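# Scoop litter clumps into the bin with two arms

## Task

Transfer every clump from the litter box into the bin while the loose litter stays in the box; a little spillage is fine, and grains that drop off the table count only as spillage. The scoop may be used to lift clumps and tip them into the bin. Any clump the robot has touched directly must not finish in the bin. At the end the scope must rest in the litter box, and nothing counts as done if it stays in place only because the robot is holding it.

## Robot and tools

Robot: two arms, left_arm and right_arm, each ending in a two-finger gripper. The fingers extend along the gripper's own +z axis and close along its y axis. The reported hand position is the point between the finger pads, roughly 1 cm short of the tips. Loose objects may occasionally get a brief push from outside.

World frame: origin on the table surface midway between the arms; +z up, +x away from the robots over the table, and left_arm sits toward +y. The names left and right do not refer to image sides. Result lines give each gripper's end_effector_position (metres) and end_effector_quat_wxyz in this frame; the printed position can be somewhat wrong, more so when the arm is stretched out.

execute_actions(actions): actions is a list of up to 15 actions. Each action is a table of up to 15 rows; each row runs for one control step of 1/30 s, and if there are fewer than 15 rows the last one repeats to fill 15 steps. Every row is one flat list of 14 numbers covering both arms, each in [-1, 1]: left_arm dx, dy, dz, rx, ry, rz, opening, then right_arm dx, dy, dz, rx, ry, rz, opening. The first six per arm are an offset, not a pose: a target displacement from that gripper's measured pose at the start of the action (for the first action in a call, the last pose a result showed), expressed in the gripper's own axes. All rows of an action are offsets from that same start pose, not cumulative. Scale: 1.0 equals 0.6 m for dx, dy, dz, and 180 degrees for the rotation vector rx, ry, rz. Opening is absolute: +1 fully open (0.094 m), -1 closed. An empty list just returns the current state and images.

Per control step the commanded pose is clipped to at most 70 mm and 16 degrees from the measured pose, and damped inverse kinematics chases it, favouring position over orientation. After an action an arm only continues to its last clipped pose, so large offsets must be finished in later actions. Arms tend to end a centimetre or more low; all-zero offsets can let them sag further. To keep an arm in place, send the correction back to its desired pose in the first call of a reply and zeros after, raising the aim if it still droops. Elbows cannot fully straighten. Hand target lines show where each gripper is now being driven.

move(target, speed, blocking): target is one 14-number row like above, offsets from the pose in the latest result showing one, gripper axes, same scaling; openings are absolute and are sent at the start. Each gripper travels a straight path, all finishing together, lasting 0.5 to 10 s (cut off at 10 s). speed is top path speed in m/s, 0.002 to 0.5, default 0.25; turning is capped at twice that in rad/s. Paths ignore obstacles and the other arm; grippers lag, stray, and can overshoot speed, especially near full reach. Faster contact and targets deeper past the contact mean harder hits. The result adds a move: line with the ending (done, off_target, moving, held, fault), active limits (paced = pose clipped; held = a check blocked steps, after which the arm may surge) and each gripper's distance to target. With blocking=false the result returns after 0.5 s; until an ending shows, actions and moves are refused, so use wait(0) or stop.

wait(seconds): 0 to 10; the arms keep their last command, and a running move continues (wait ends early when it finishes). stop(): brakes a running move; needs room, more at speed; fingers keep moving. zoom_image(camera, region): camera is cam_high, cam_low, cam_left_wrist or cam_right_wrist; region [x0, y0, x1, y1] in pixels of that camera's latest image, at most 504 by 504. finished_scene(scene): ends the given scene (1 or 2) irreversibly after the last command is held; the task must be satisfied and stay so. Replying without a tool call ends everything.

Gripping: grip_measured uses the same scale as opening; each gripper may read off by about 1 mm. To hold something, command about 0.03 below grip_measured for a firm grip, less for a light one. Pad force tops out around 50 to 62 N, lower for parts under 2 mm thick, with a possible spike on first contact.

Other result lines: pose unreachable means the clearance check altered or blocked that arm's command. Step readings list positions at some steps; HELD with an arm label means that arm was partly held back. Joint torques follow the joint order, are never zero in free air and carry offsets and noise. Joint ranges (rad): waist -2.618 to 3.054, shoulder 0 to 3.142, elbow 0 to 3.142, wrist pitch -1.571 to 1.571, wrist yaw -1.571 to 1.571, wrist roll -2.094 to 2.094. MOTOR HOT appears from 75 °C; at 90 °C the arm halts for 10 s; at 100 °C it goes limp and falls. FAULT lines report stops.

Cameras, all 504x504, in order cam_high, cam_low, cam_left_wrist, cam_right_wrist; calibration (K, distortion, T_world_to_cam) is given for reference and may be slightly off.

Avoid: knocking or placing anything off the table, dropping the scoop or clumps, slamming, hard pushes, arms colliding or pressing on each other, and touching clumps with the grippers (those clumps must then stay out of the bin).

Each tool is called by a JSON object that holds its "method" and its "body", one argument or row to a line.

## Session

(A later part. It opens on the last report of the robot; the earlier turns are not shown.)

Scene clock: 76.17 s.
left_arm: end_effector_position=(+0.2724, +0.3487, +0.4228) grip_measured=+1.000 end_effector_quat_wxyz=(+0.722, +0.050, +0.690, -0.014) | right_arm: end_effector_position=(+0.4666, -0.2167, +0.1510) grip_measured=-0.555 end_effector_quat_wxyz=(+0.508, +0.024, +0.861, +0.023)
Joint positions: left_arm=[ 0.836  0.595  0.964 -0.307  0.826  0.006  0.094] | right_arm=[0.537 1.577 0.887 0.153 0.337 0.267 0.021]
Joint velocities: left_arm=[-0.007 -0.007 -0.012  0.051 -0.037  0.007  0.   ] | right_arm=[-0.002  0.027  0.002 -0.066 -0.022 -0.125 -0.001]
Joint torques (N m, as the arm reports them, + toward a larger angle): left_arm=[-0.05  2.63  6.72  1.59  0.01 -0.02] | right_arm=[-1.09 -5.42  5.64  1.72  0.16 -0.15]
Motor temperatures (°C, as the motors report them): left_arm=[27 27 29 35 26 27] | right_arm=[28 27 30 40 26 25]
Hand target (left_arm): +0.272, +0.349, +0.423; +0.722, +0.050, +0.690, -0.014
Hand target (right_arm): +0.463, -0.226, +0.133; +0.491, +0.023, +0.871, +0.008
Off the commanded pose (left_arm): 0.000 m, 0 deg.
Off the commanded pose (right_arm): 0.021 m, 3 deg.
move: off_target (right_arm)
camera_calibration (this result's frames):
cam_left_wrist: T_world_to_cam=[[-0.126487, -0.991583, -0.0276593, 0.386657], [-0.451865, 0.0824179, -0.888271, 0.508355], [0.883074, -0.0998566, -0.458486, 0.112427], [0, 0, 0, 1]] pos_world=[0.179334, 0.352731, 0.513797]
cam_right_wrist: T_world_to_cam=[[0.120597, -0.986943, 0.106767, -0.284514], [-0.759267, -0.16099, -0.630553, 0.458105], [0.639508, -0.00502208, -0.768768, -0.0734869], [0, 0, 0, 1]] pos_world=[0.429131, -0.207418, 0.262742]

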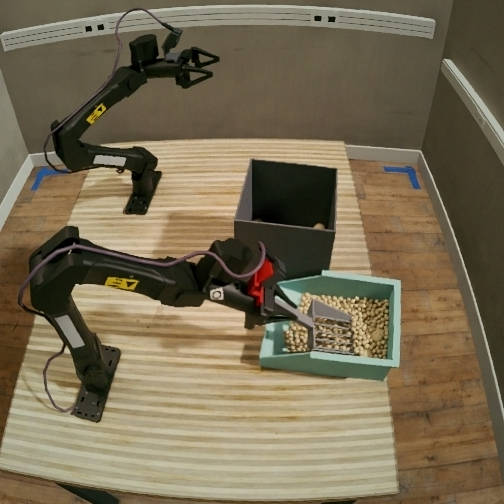

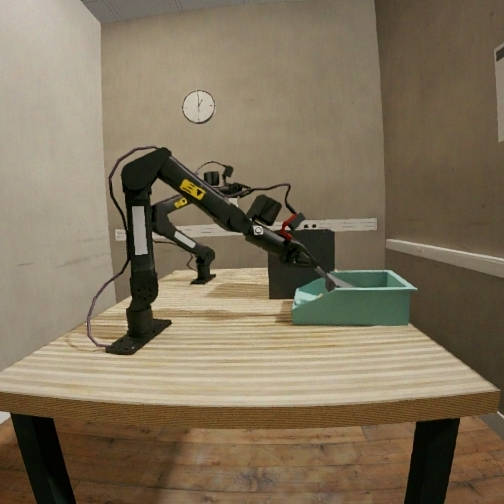

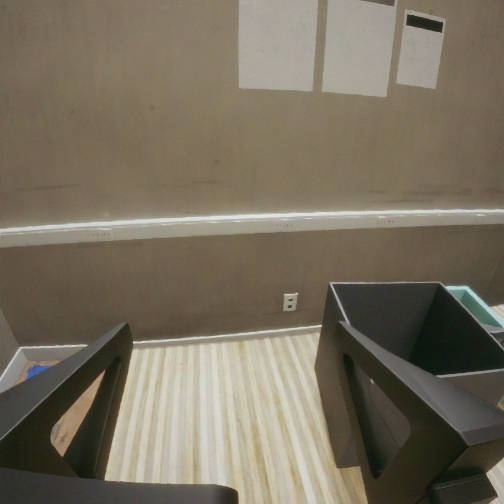

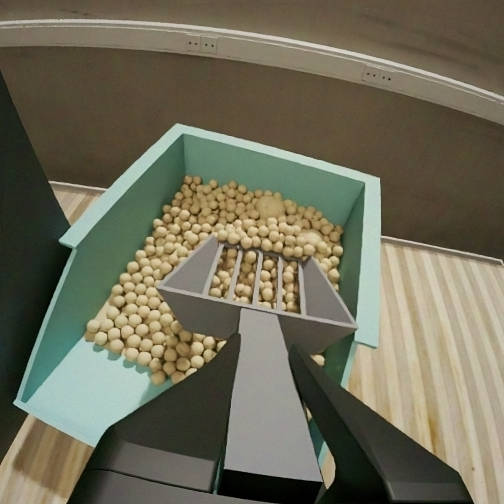

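{"method": "move", "body": {
  "target": [0,0,0,0,0,0,1,0.09,0.005,-0.19,0.04,0.06,0.022,-0.7],
  "speed": 0.08
}}

{"method": "move", "body": {
  "target": [0,0,0,0,0,0,1,-0.04,-0.01,0.13,0,-0.04,0,-0.7],
  "speed": 0.05
}}

{"method": "move", "body": {
  "target": [0,0,0,0,0,0,1,-0.02,-0.015,0.1,0,-0.04,0,-0.7],
  "speed": 0.05
}}

Scene clock: 78.53 s.
left_arm: end_effector_position=(+0.2724, +0.3487, +0.4228) grip_measured=+1.000 end_effector_quat_wxyz=(+0.722, +0.050, +0.690, -0.014) | right_arm: end_effector_position=(+0.3537, -0.2080, +0.1653) grip_measured=-0.555 end_effector_quat_wxyz=(+0.440, +0.086, +0.894, +0.001)
Joint positions: left_arm=[ 0.836  0.595  0.964 -0.307  0.826  0.006  0.094] | right_arm=[ 0.795  1.269  0.85  -0.398  0.573  0.622  0.021]
Joint velocities: left_arm=[-0.002  0.007 -0.007 -0.022  0.022  0.11   0.   ] | right_arm=[-0.007  0.007  0.007 -0.007 -0.022  0.007 -0.002]
Joint torques (N m, as the arm reports them, + toward a larger angle): left_arm=[-0.05  2.41  6.69  1.58 -0.02 -0.01] | right_arm=[ 0.94 -5.5   7.33  0.79  0.38  0.08]
Motor temperatures (°C, as the motors report them): left_arm=[27 27 29 35 26 27] | right_arm=[28 27 30 40 26 25]
Hand target (left_arm): +0.272, +0.349, +0.423; +0.722, +0.050, +0.690, -0.014
Hand target (right_arm): +0.342, -0.214, +0.160; +0.425, +0.082, +0.901, -0.013
Off the commanded pose (left_arm): 0.000 m, 0 deg.
Off the commanded pose (right_arm): 0.015 m, 3 deg.
move: off_target (right_arm)
camera_calibration (this result's frames):
cam_left_wrist: T_world_to_cam=[[-0.126487, -0.991583, -0.0276593, 0.386657], [-0.451865, 0.0824179, -0.888271, 0.508355], [0.883074, -0.0998566, -0.458486, 0.112427], [0, 0, 0, 1]] pos_world=[0.179334, 0.352731, 0.513797]
cam_right_wrist: T_world_to_cam=[[0.0102799, -0.997489, 0.0700645, -0.220989], [-0.86075, -0.0444885, -0.507081, 0.422491], [0.508925, -0.0550952, -0.859046, 0.0603946], [0, 0, 0, 1]] pos_world=[0.335194, -0.19831, 0.281602]

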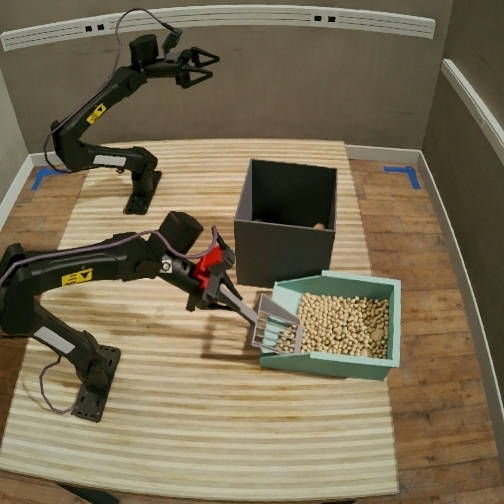

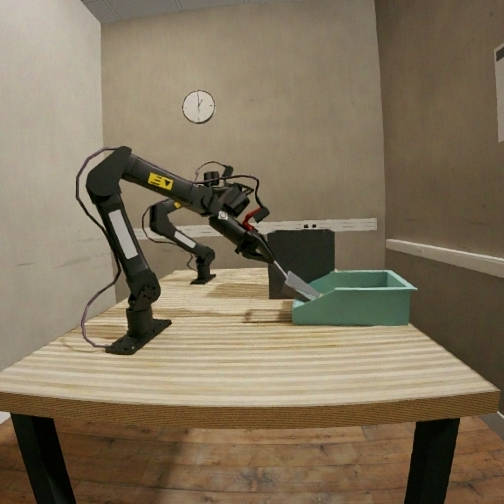

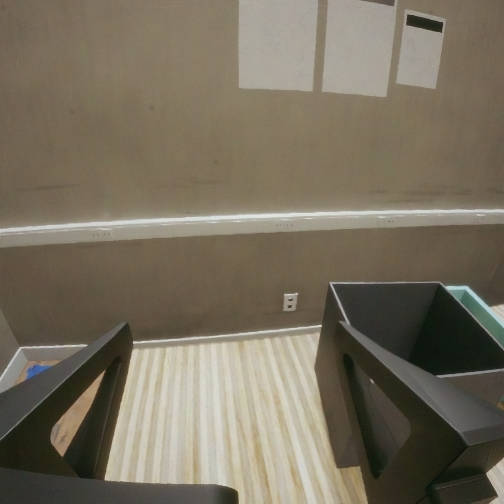

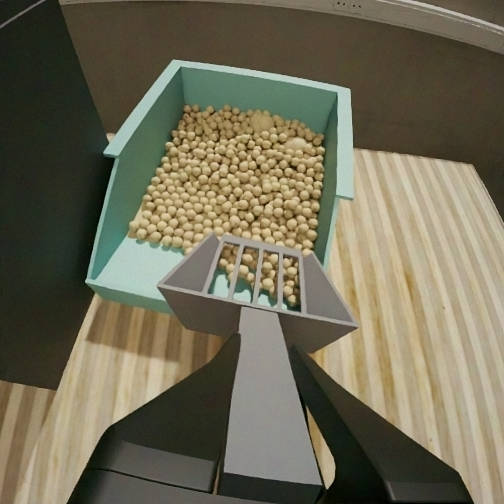

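Scene clock: 80.50 s.
left_arm: end_effector_position=(+0.2724, +0.3487, +0.4228) grip_measured=+1.000 end_effector_quat_wxyz=(+0.722, +0.050, +0.690, -0.014) | right_arm: end_effector_position=(+0.4276, -0.2123, +0.1466) grip_measured=-0.555 end_effector_quat_wxyz=(+0.499, +0.084, +0.862, +0.013)
Joint positions: left_arm=[ 0.836  0.595  0.964 -0.307  0.826  0.006  0.094] | right_arm=[0.646 1.485 0.813 0.066 0.497 0.442 0.021]
Joint velocities: left_arm=[-0.002  0.007 -0.002 -0.037 -0.007 -0.007  0.   ] | right_arm=[ 0.002 -0.002 -0.002  0.007  0.022  0.051 -0.   ]
Joint torques (N m, as the arm reports them, + toward a larger angle): left_arm=[ 0.1   2.46  6.67  1.56  0.   -0.06] | right_arm=[-1.44 -4.7   5.61  1.8   0.25 -0.06]
Motor temperatures (°C, as the motors report them): left_arm=[27 27 29 35 26 27] | right_arm=[28 27 30 40 26 25]
Hand target (left_arm): +0.272, +0.349, +0.423; +0.722, +0.050, +0.690, -0.014
Hand target (right_arm): +0.427, -0.222, +0.135; +0.494, +0.086, +0.865, -0.004
Off the commanded pose (left_arm): 0.000 m, 0 deg.
Off the commanded pose (right_arm): 0.015 m, 2 deg.
move: off_target (right_arm)
camera_calibration (this result's frames):
cam_left_wrist: T_world_to_cam=[[-0.126487, -0.991583, -0.0276593, 0.386657], [-0.451865, 0.0824179, -0.888271, 0.508355], [0.883074, -0.0998566, -0.458486, 0.112427], [0, 0, 0, 1]] pos_world=[0.179334, 0.352731, 0.513797]
cam_right_wrist: T_world_to_cam=[[0.0108195, -0.998052, 0.0614385, -0.223782], [-0.783502, -0.0466374, -0.619637, 0.459361], [0.621295, -0.041433, -0.78248, -0.04984], [0, 0, 0, 1]] pos_world=[0.393296, -0.203988, 0.259387]

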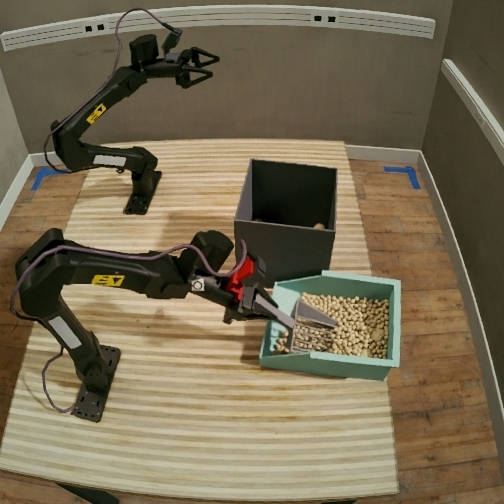

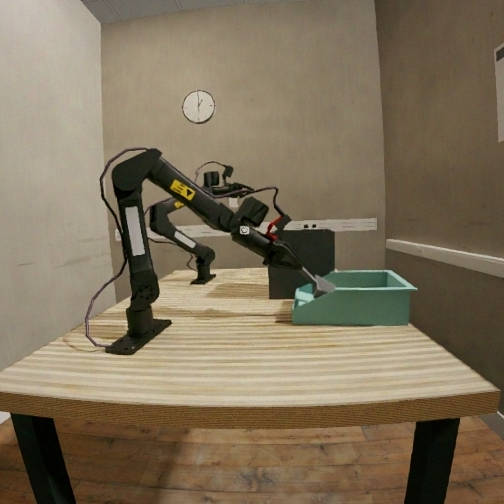

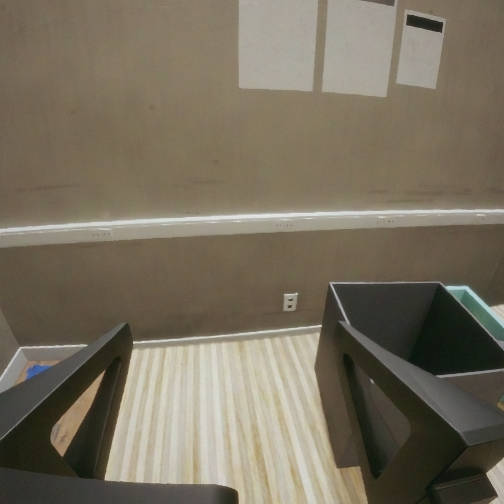

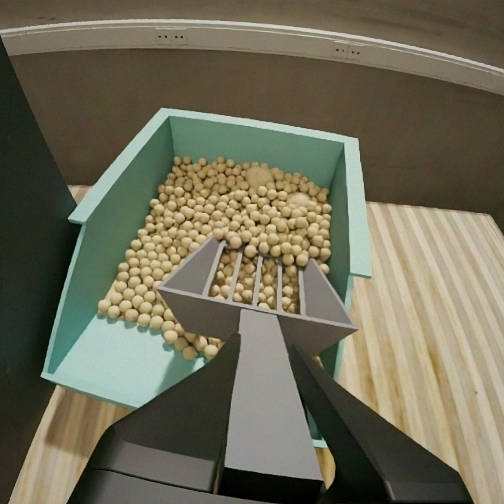

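Scene clock: 82.07 s.
left_arm: end_effector_position=(+0.2724, +0.3487, +0.4228) grip_measured=+1.000 end_effector_quat_wxyz=(+0.722, +0.050, +0.690, -0.014) | right_arm: end_effector_position=(+0.4784, -0.2142, +0.1290) grip_measured=-0.555 end_effector_quat_wxyz=(+0.550, +0.076, +0.831, +0.026)
Joint positions: left_arm=[ 0.836  0.595  0.964 -0.307  0.826  0.006  0.094] | right_arm=[0.568 1.695 0.813 0.434 0.437 0.339 0.021]
Joint velocities: left_arm=[-0.017  0.012 -0.022 -0.007 -0.007  0.051  0.   ] | right_arm=[ 0.002 -0.007 -0.002  0.022  0.022 -0.007  0.001]
Joint torques (N m, as the arm reports them, + toward a larger angle): left_arm=[-0.13  2.38  6.76  1.58  0.01 -0.02] | right_arm=[-1.65 -6.37  7.68  1.96  0.31 -0.12]
Motor temperatures (°C, as the motors report them): left_arm=[27 27 29 35 26 27] | right_arm=[28 27 30 40 26 25]
Hand target (left_arm): +0.272, +0.349, +0.423; +0.722, +0.050, +0.690, -0.014
Hand target (right_arm): +0.483, -0.226, +0.126; +0.552, +0.085, +0.830, +0.009
Off the commanded pose (left_arm): 0.000 m, 0 deg.
Off the commanded pose (right_arm): 0.014 m, 2 deg.
move: off_target (right_arm)
camera_calibration (this result's frames):
cam_left_wrist: T_world_to_cam=[[-0.126487, -0.991583, -0.0276593, 0.386657], [-0.451865, 0.0824179, -0.888271, 0.508355], [0.883074, -0.0998566, -0.458486, 0.112427], [0, 0, 0, 1]] pos_world=[0.179334, 0.352731, 0.513797]
cam_right_wrist: T_world_to_cam=[[0.0231758, -0.998124, 0.0566686, -0.230494], [-0.701496, -0.0566224, -0.71042, 0.458541], [0.712296, -0.0232882, -0.701492, -0.145368], [0, 0, 0, 1]] pos_world=[0.430552, -0.207483, 0.236844]

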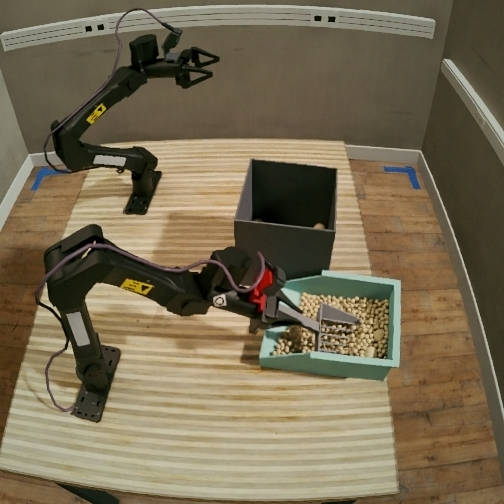

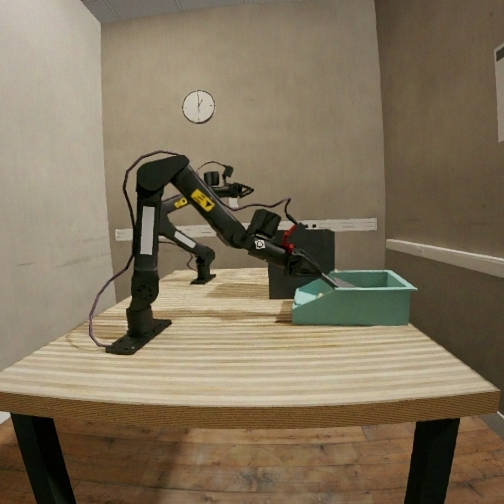

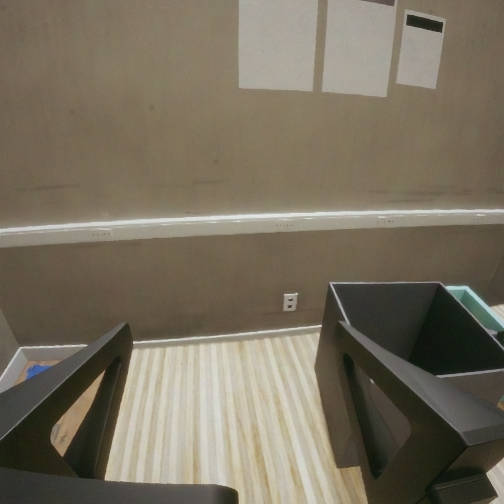

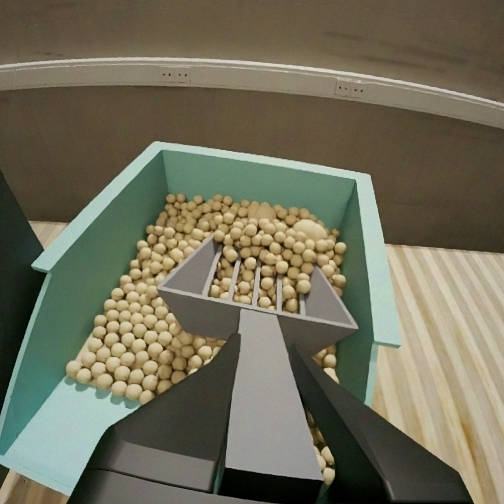

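Back off, shift −y, steepen and level the roll.

{"method": "move", "body": {
  "target": [0,0,0,0,0,0,1,0.02,-0.04,-0.07,0.03,0.06,-0.035,-0.7],
  "speed": 0.06
}}

{"method": "move", "body": {
  "target": [0,0,0,0,0,0,1,-0.04,-0.02,0.11,0,0,0,-0.7],
  "speed": 0.04
}}

Scene clock: 84.60 s.
left_arm: end_effector_position=(+0.2724, +0.3487, +0.4228) grip_measured=+1.000 end_effector_quat_wxyz=(+0.722, +0.050, +0.690, -0.014) | right_arm: end_effector_position=(+0.4459, -0.2173, +0.1443) grip_measured=-0.555 end_effector_quat_wxyz=(+0.503, +0.050, +0.863, +0.013)
Joint positions: left_arm=[ 0.836  0.595  0.964 -0.307  0.826  0.006  0.094] | right_arm=[0.586 1.531 0.829 0.131 0.418 0.338 0.021]
Joint velocities: left_arm=[ 0.002 -0.017 -0.007  0.051  0.037 -0.081  0.   ] | right_arm=[-0.002 -0.027  0.012 -0.007  0.037  0.007  0.001]
Joint torques (N m, as the arm reports them, + toward a larger angle): left_arm=[-0.15  2.52  6.71  1.6   0.02 -0.03] | right_arm=[-0.1  -7.03  8.68  0.56  0.78 -0.08]
Motor temperatures (°C, as the motors report them): left_arm=[27 27 30 35 26 27] | right_arm=[28 27 30 39 26 25]
Hand target (left_arm): +0.272, +0.349, +0.423; +0.722, +0.050, +0.690, -0.014
Hand target (right_arm): +0.434, -0.235, +0.133; +0.472, +0.050, +0.880, -0.036
Off the commanded pose (left_arm): 0.000 m, 0 deg.
Off the commanded pose (right_arm): 0.025 m, 7 deg.
move: off_target (right_arm)
camera_calibration (this result's frames):
cam_left_wrist: T_world_to_cam=[[-0.126487, -0.991583, -0.0276593, 0.386657], [-0.451865, 0.0824179, -0.888271, 0.508355], [0.883074, -0.0998566, -0.458486, 0.112427], [0, 0, 0, 1]] pos_world=[0.179334, 0.352731, 0.513797]
cam_right_wrist: T_world_to_cam=[[0.0670587, -0.993068, 0.0965317, -0.257935], [-0.774561, -0.1128, -0.62236, 0.454136], [0.628935, -0.033035, -0.776756, -0.0656406], [0, 0, 0, 1]] pos_world=[0.410336, -0.207089, 0.256548]

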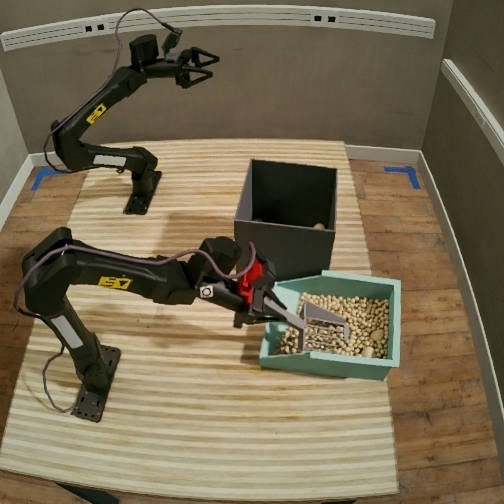

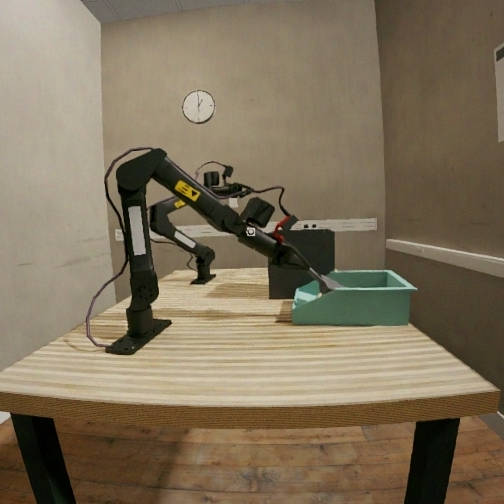

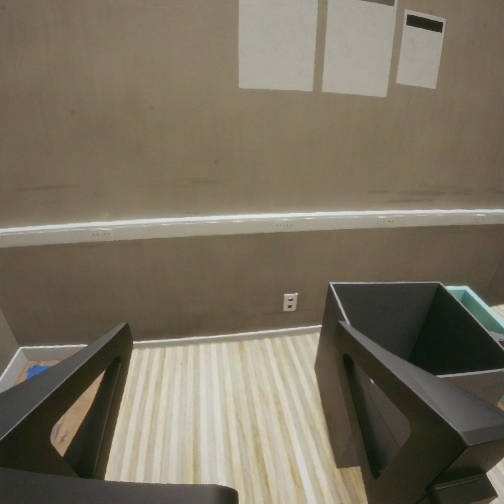

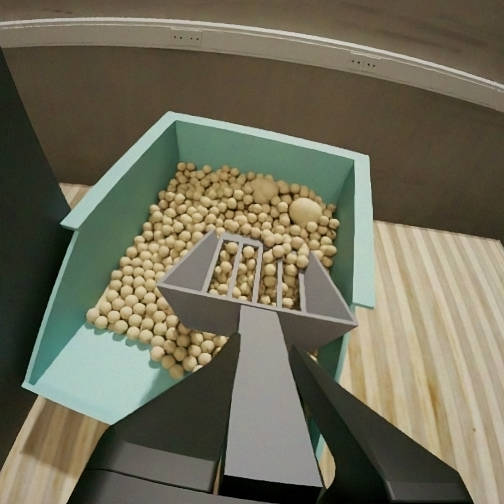

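Scene clock: 86.67 s.
left_arm: end_effector_position=(+0.2724, +0.3487, +0.4228) grip_measured=+1.000 end_effector_quat_wxyz=(+0.722, +0.050, +0.690, -0.014) | right_arm: end_effector_position=(+0.5083, -0.2238, +0.1397) grip_measured=-0.555 end_effector_quat_wxyz=(+0.514, +0.051, +0.856, +0.029)
Joint positions: left_arm=[ 0.836  0.595  0.964 -0.307  0.826  0.006  0.094] | right_arm=[0.48  1.734 0.995 0.223 0.307 0.287 0.021]
Joint velocities: left_arm=[ 0.002 -0.007 -0.002 -0.022 -0.022 -0.007  0.   ] | right_arm=[-0.007 -0.012 -0.002 -0.007  0.022  0.051  0.001]
Joint torques (N m, as the arm reports them, + toward a larger angle): left_arm=[ 0.03  2.47  6.62  1.57  0.01 -0.01] | right_arm=[-1.38 -5.88 10.03  1.54  0.15 -0.17]
Motor temperatures (°C, as the motors report them): left_arm=[27 27 30 35 26 27] | right_arm=[28 27 30 39 26 25]
Hand target (left_arm): +0.272, +0.349, +0.423; +0.722, +0.050, +0.690, -0.014
Hand target (right_arm): +0.514, -0.232, +0.131; +0.503, +0.050, +0.863, +0.013
Off the commanded pose (left_arm): 0.000 m, 0 deg.
Off the commanded pose (right_arm): 0.014 m, 2 deg.
move: off_target (right_arm)
camera_calibration (this result's frames):
cam_left_wrist: T_world_to_cam=[[-0.126487, -0.991583, -0.0276593, 0.386657], [-0.451865, 0.0824179, -0.888271, 0.508355], [0.883074, -0.0998566, -0.458486, 0.112427], [0, 0, 0, 1]] pos_world=[0.179334, 0.352731, 0.513797]
cam_right_wrist: T_world_to_cam=[[0.0792373, -0.994418, 0.0696759, -0.270797], [-0.756248, -0.105503, -0.645723, 0.494518], [0.649469, -0.00152694, -0.760386, -0.11433], [0, 0, 0, 1]] pos_world=[0.469689, -0.217287, 0.251255]

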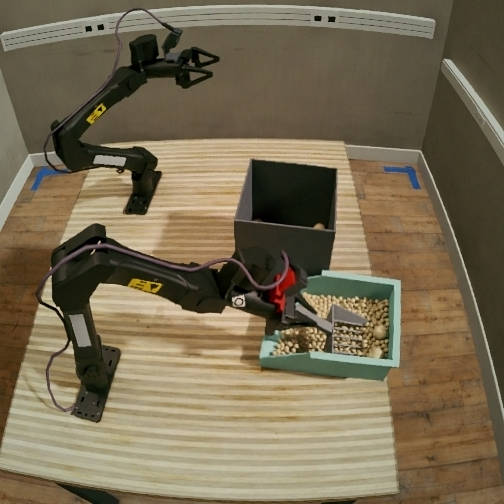

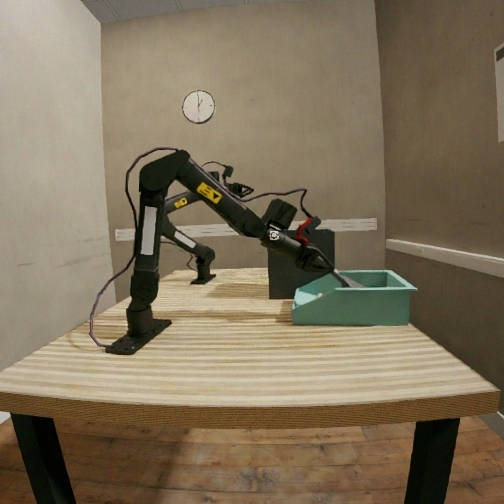

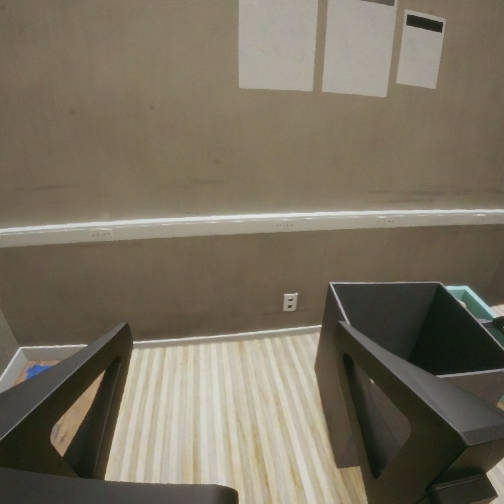

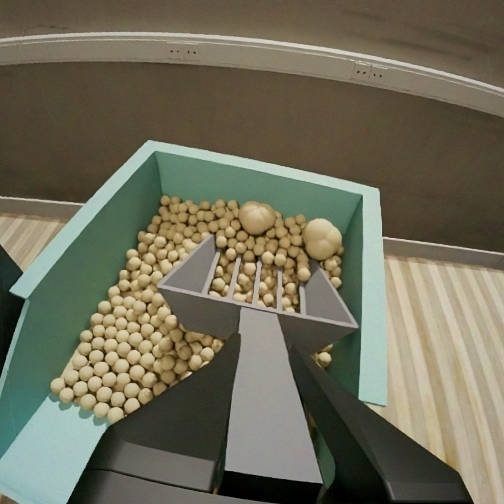

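Both surfaced. Back off lifted, yaw toward −y, flatten.

{"method": "move", "body": {
  "target": [0,0,0,0,0,0,1,0.04,-0.015,-0.09,0.05,-0.05,0,-0.7],
  "speed": 0.06
}}

{"method": "move", "body": {
  "target": [0,0,0,0,0,0,1,0,-0.012,0.09,0.01,0,0,-0.7],
  "speed": 0.04
}}

Scene clock: 89.07 s.
left_arm: end_effector_position=(+0.2724, +0.3487, +0.4228) grip_measured=+1.000 end_effector_quat_wxyz=(+0.722, +0.050, +0.690, -0.014) | right_arm: end_effector_position=(+0.4546, -0.2128, +0.1368) grip_measured=-0.555 end_effector_quat_wxyz=(+0.565, +0.067, +0.822, -0.010)
Joint positions: left_arm=[ 0.836  0.595  0.964 -0.307  0.826  0.006  0.094] | right_arm=[0.636 1.626 0.744 0.443 0.557 0.307 0.021]
Joint velocities: left_arm=[-0.007 -0.002 -0.002 -0.022  0.007 -0.081  0.   ] | right_arm=[ 0.017  0.002 -0.007  0.007  0.022  0.037  0.   ]
Joint torques (N m, as the arm reports them, + toward a larger angle): left_arm=[ 0.11  2.37  6.69  1.56 -0.01 -0.04] | right_arm=[-0.17 -8.65  5.28  1.78  1.03  0.14]
Motor temperatures (°C, as the motors report them): left_arm=[27 27 30 35 26 27] | right_arm=[28 27 30 39 26 25]
Hand target (left_arm): +0.272, +0.349, +0.423; +0.722, +0.050, +0.690, -0.014
Hand target (right_arm): +0.449, -0.230, +0.144; +0.575, +0.093, +0.812, -0.040
Off the commanded pose (left_arm): 0.000 m, 0 deg.
Off the commanded pose (right_arm): 0.019 m, 5 deg.
move: off_target (right_arm)
camera_calibration (this result's frames):
cam_left_wrist: T_world_to_cam=[[-0.126487, -0.991583, -0.0276593, 0.386657], [-0.451865, 0.0824179, -0.888271, 0.508355], [0.883074, -0.0998566, -0.458486, 0.112427], [0, 0, 0, 1]] pos_world=[0.179334, 0.352731, 0.513797]
cam_right_wrist: T_world_to_cam=[[-0.00721155, -0.991757, 0.127931, -0.223565], [-0.682522, -0.0886192, -0.725473, 0.434137], [0.73083, -0.0925478, -0.676257, -0.149477], [0, 0, 0, 1]] pos_world=[0.403938, -0.197083, 0.242471]

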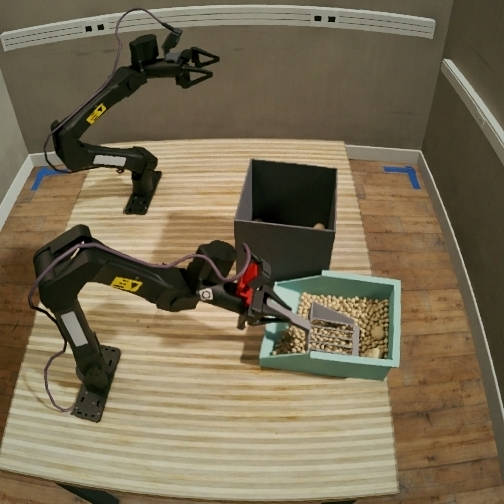

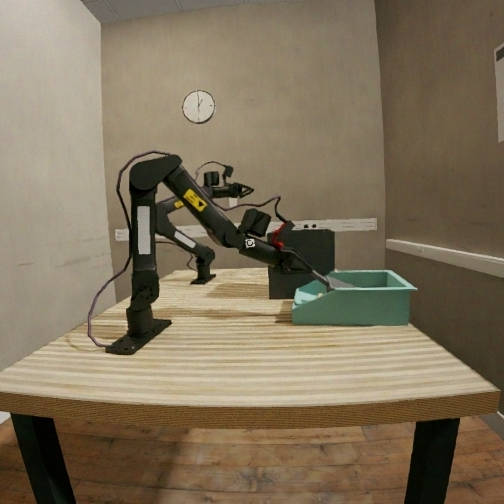

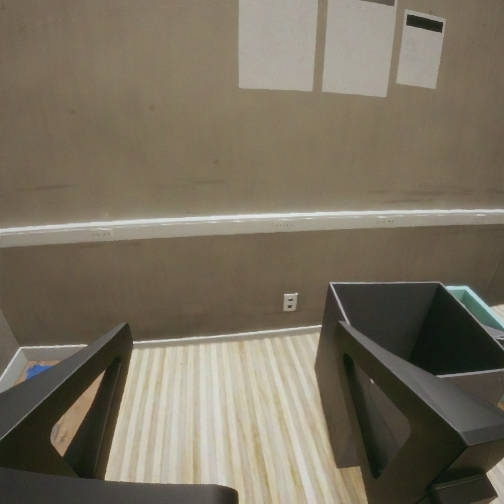

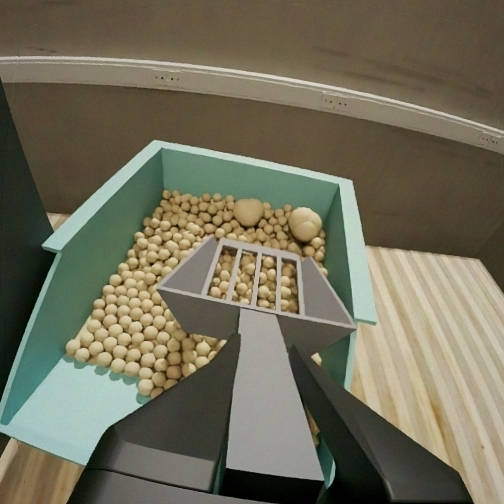

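Scene clock: 90.77 s.
left_arm: end_effector_position=(+0.2724, +0.3487, +0.4228) grip_measured=+1.000 end_effector_quat_wxyz=(+0.722, +0.050, +0.690, -0.014) | right_arm: end_effector_position=(+0.4982, -0.2161, +0.1249) grip_measured=-0.555 end_effector_quat_wxyz=(+0.575, +0.074, +0.815, -0.006)
Joint positions: left_arm=[ 0.836  0.595  0.964 -0.307  0.826  0.006  0.094] | right_arm=[0.568 1.799 0.854 0.548 0.502 0.279 0.021]
Joint velocities: left_arm=[-0.002  0.002  0.017  0.037 -0.007 -0.037  0.   ] | right_arm=[ 0.012 -0.002  0.007  0.022 -0.007 -0.066  0.001]
Joint torques (N m, as the arm reports them, + toward a larger angle): left_arm=[ 0.04  2.41  6.68  1.61  0.   -0.02] | right_arm=[-1.15 -6.48  9.14  1.48  0.23 -0.08]
Motor temperatures (°C, as the motors report them): left_arm=[27 27 30 35 26 27] | right_arm=[28 27 30 39 26 25]
Hand target (left_arm): +0.272, +0.349, +0.423; +0.722, +0.050, +0.690, -0.014
Hand target (right_arm): +0.503, -0.224, +0.117; +0.564, +0.076, +0.822, -0.023
Off the commanded pose (left_arm): 0.000 m, 0 deg.
Off the commanded pose (right_arm): 0.013 m, 2 deg.
move: off_target (right_arm)
camera_calibration (this result's frames):
cam_left_wrist: T_world_to_cam=[[-0.126487, -0.991583, -0.0276593, 0.386657], [-0.451865, 0.0824179, -0.888271, 0.508355], [0.883074, -0.0998566, -0.458486, 0.112427], [0, 0, 0, 1]] pos_world=[0.179334, 0.352731, 0.513797]
cam_right_wrist: T_world_to_cam=[[-0.0182402, -0.993145, 0.115457, -0.218243], [-0.664461, -0.0742462, -0.743626, 0.451379], [0.747101, -0.0902808, -0.658552, -0.199552], [0, 0, 0, 1]] pos_world=[0.445028, -0.20125, 0.22944]

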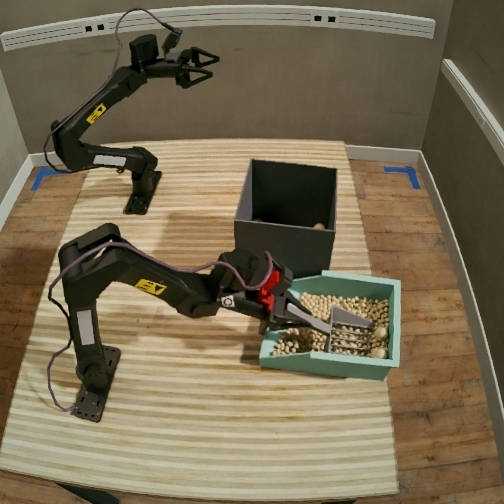

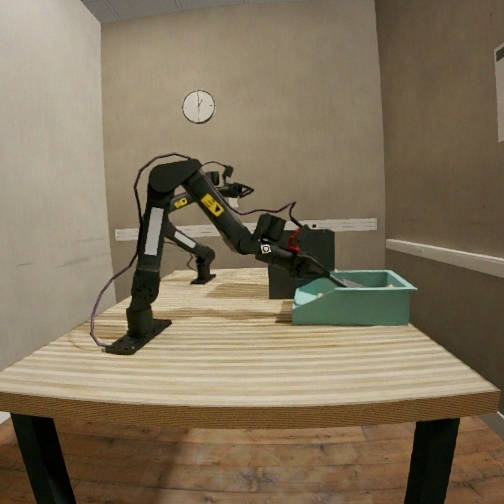

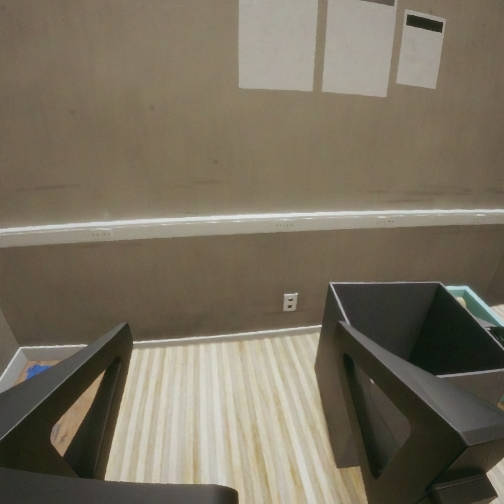

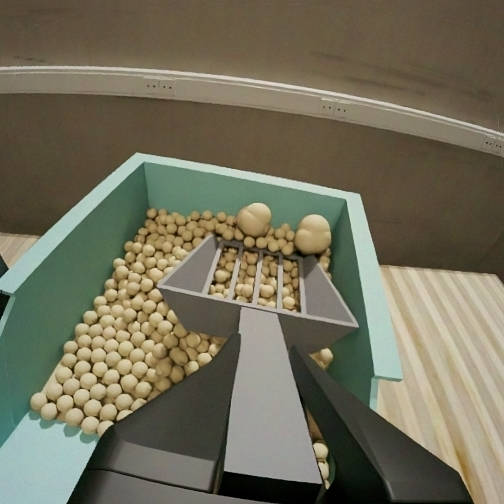

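{"method": "move", "body": {
  "target": [0,0,0,0,0,0,1,0,-0.03,0.05,0.02,-0.02,-0.04,-0.7],
  "speed": 0.04
}}

{"method": "move", "body": {
  "target": [0,0,0,0,0,0,1,-0.02,-0.02,0,0,-0.11,-0.02,-0.7],
  "speed": 0.06
}}

Scene clock: 93.13 s.
left_arm: end_effector_position=(+0.2724, +0.3487, +0.4228) grip_measured=+1.000 end_effector_quat_wxyz=(+0.722, +0.050, +0.690, -0.014) | right_arm: end_effector_position=(+0.5120, -0.2175, +0.1166) grip_measured=-0.555 end_effector_quat_wxyz=(+0.598, +0.026, +0.800, -0.042)
Joint positions: left_arm=[ 0.836  0.595  0.964 -0.307  0.826  0.006  0.094] | right_arm=[0.553 1.889 0.854 0.708 0.499 0.123 0.021]
Joint velocities: left_arm=[ 0.007 -0.022 -0.022 -0.066  0.007  0.022  0.   ] | right_arm=[-0.012  0.007  0.007 -0.051  0.037  0.037  0.   ]
Joint torques (N m, as the arm reports them, + toward a larger angle): left_arm=[-0.11  2.49  6.67  1.59 -0.03 -0.02] | right_arm=[-2.52 -6.11  9.44  1.79  0.36 -0.12]
Motor temperatures (°C, as the motors report them): left_arm=[27 27 30 35 26 27] | right_arm=[28 27 30 39 26 25]
Hand target (left_arm): +0.272, +0.349, +0.423; +0.722, +0.050, +0.690, -0.014
Hand target (right_arm): +0.522, -0.237, +0.114; +0.596, +0.041, +0.799, -0.070
Off the commanded pose (left_arm): 0.000 m, 0 deg.
Off the commanded pose (right_arm): 0.023 m, 4 deg.
move: off_target (right_arm)
camera_calibration (this result's frames):
cam_left_wrist: T_world_to_cam=[[-0.126487, -0.991583, -0.0276593, 0.386657], [-0.451865, 0.0824179, -0.888271, 0.508355], [0.883074, -0.0998566, -0.458486, 0.112427], [0, 0, 0, 1]] pos_world=[0.179334, 0.352731, 0.513797]
cam_right_wrist: T_world_to_cam=[[0.00880271, -0.972987, 0.230693, -0.241291], [-0.62376, -0.185658, -0.759246, 0.411008], [0.781566, -0.137213, -0.608545, -0.249138], [0, 0, 0, 1]] pos_world=[0.453212, -0.192651, 0.216109]

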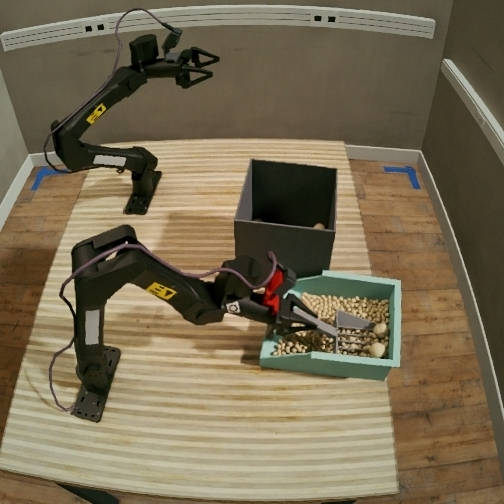

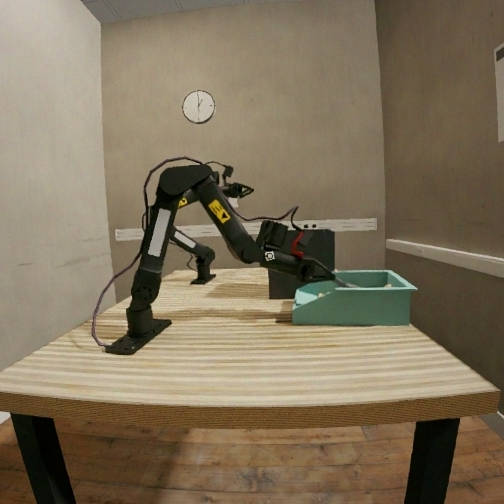

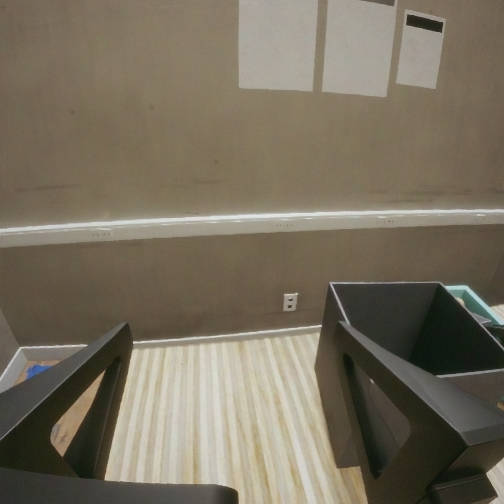

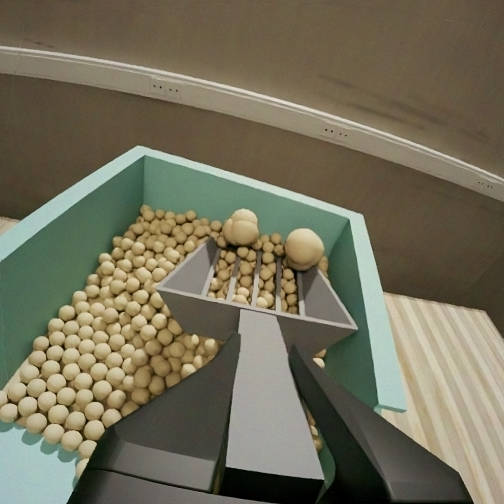

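Scene clock: 96.37 s.
left_arm: end_effector_position=(+0.2724, +0.3487, +0.4228) grip_measured=+1.000 end_effector_quat_wxyz=(+0.722, +0.050, +0.690, -0.014) | right_arm: end_effector_position=(+0.5122, -0.2184, +0.1233) grip_measured=-0.555 end_effector_quat_wxyz=(+0.713, -0.012, +0.699, -0.052)
Joint positions: left_arm=[ 0.836  0.595  0.964 -0.307  0.826  0.006  0.094] | right_arm=[ 0.539  2.111  0.748  1.388  0.461 -0.102  0.021]
Joint velocities: left_arm=[-0.022  0.007 -0.002 -0.066  0.007  0.081  0.   ] | right_arm=[-0.002 -0.007 -0.022  0.007  0.022  0.022 -0.001]
Joint torques (N m, as the arm reports them, + toward a larger angle): left_arm=[-0.03  2.57  6.7   1.57  0.03 -0.06] | right_arm=[-1.82 -8.32  4.56  2.25 -0.02 -0.18]
Motor temperatures (°C, as the motors report them): left_arm=[27 27 30 35 26 27] | right_arm=[28 28 30 40 26 25]
Hand target (left_arm): +0.272, +0.349, +0.423; +0.722, +0.050, +0.690, -0.014
Hand target (right_arm): +0.514, -0.229, +0.129; +0.724, -0.006, +0.687, -0.061
Off the commanded pose (left_arm): 0.000 m, 0 deg.
Off the commanded pose (right_arm): 0.012 m, 3 deg.
move: off_target (right_arm)
camera_calibration (this result's frames):
cam_left_wrist: T_world_to_cam=[[-0.126487, -0.991583, -0.0276593, 0.386657], [-0.451865, 0.0824179, -0.888271, 0.508355], [0.883074, -0.0998566, -0.458486, 0.112427], [0, 0, 0, 1]] pos_world=[0.179334, 0.352731, 0.513797]
cam_right_wrist: T_world_to_cam=[[-0.0201844, -0.952625, 0.303476, -0.233388], [-0.359402, -0.276334, -0.89133, 0.277122], [0.932965, -0.127061, -0.336798, -0.354167], [0, 0, 0, 1]] pos_world=[0.425312, -0.190753, 0.198553]

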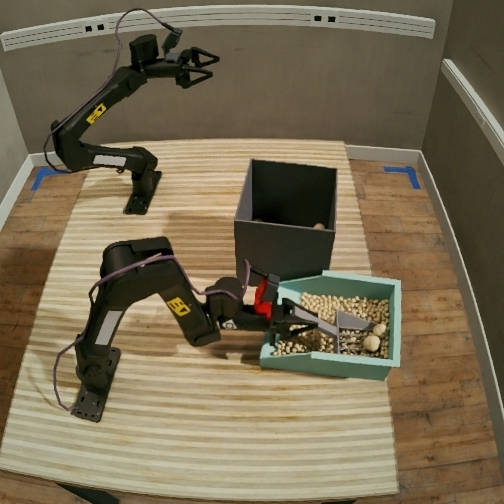

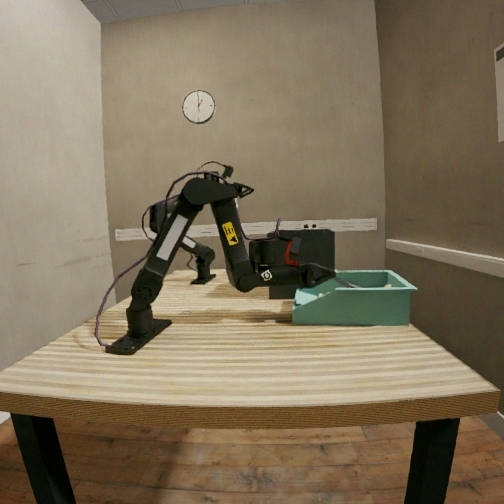

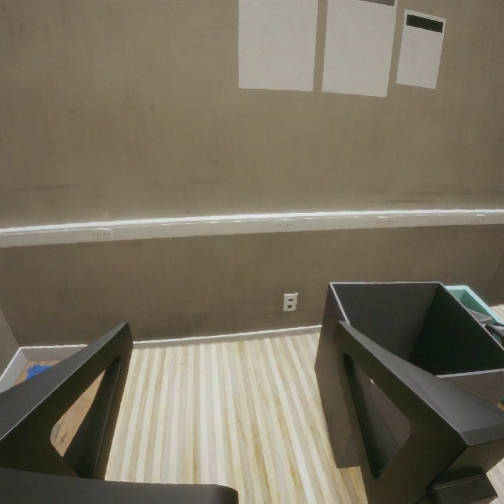

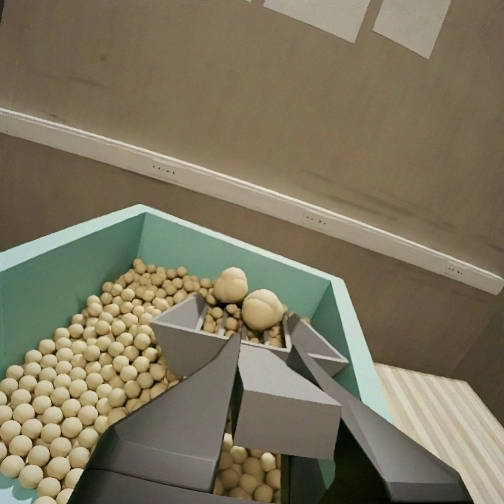

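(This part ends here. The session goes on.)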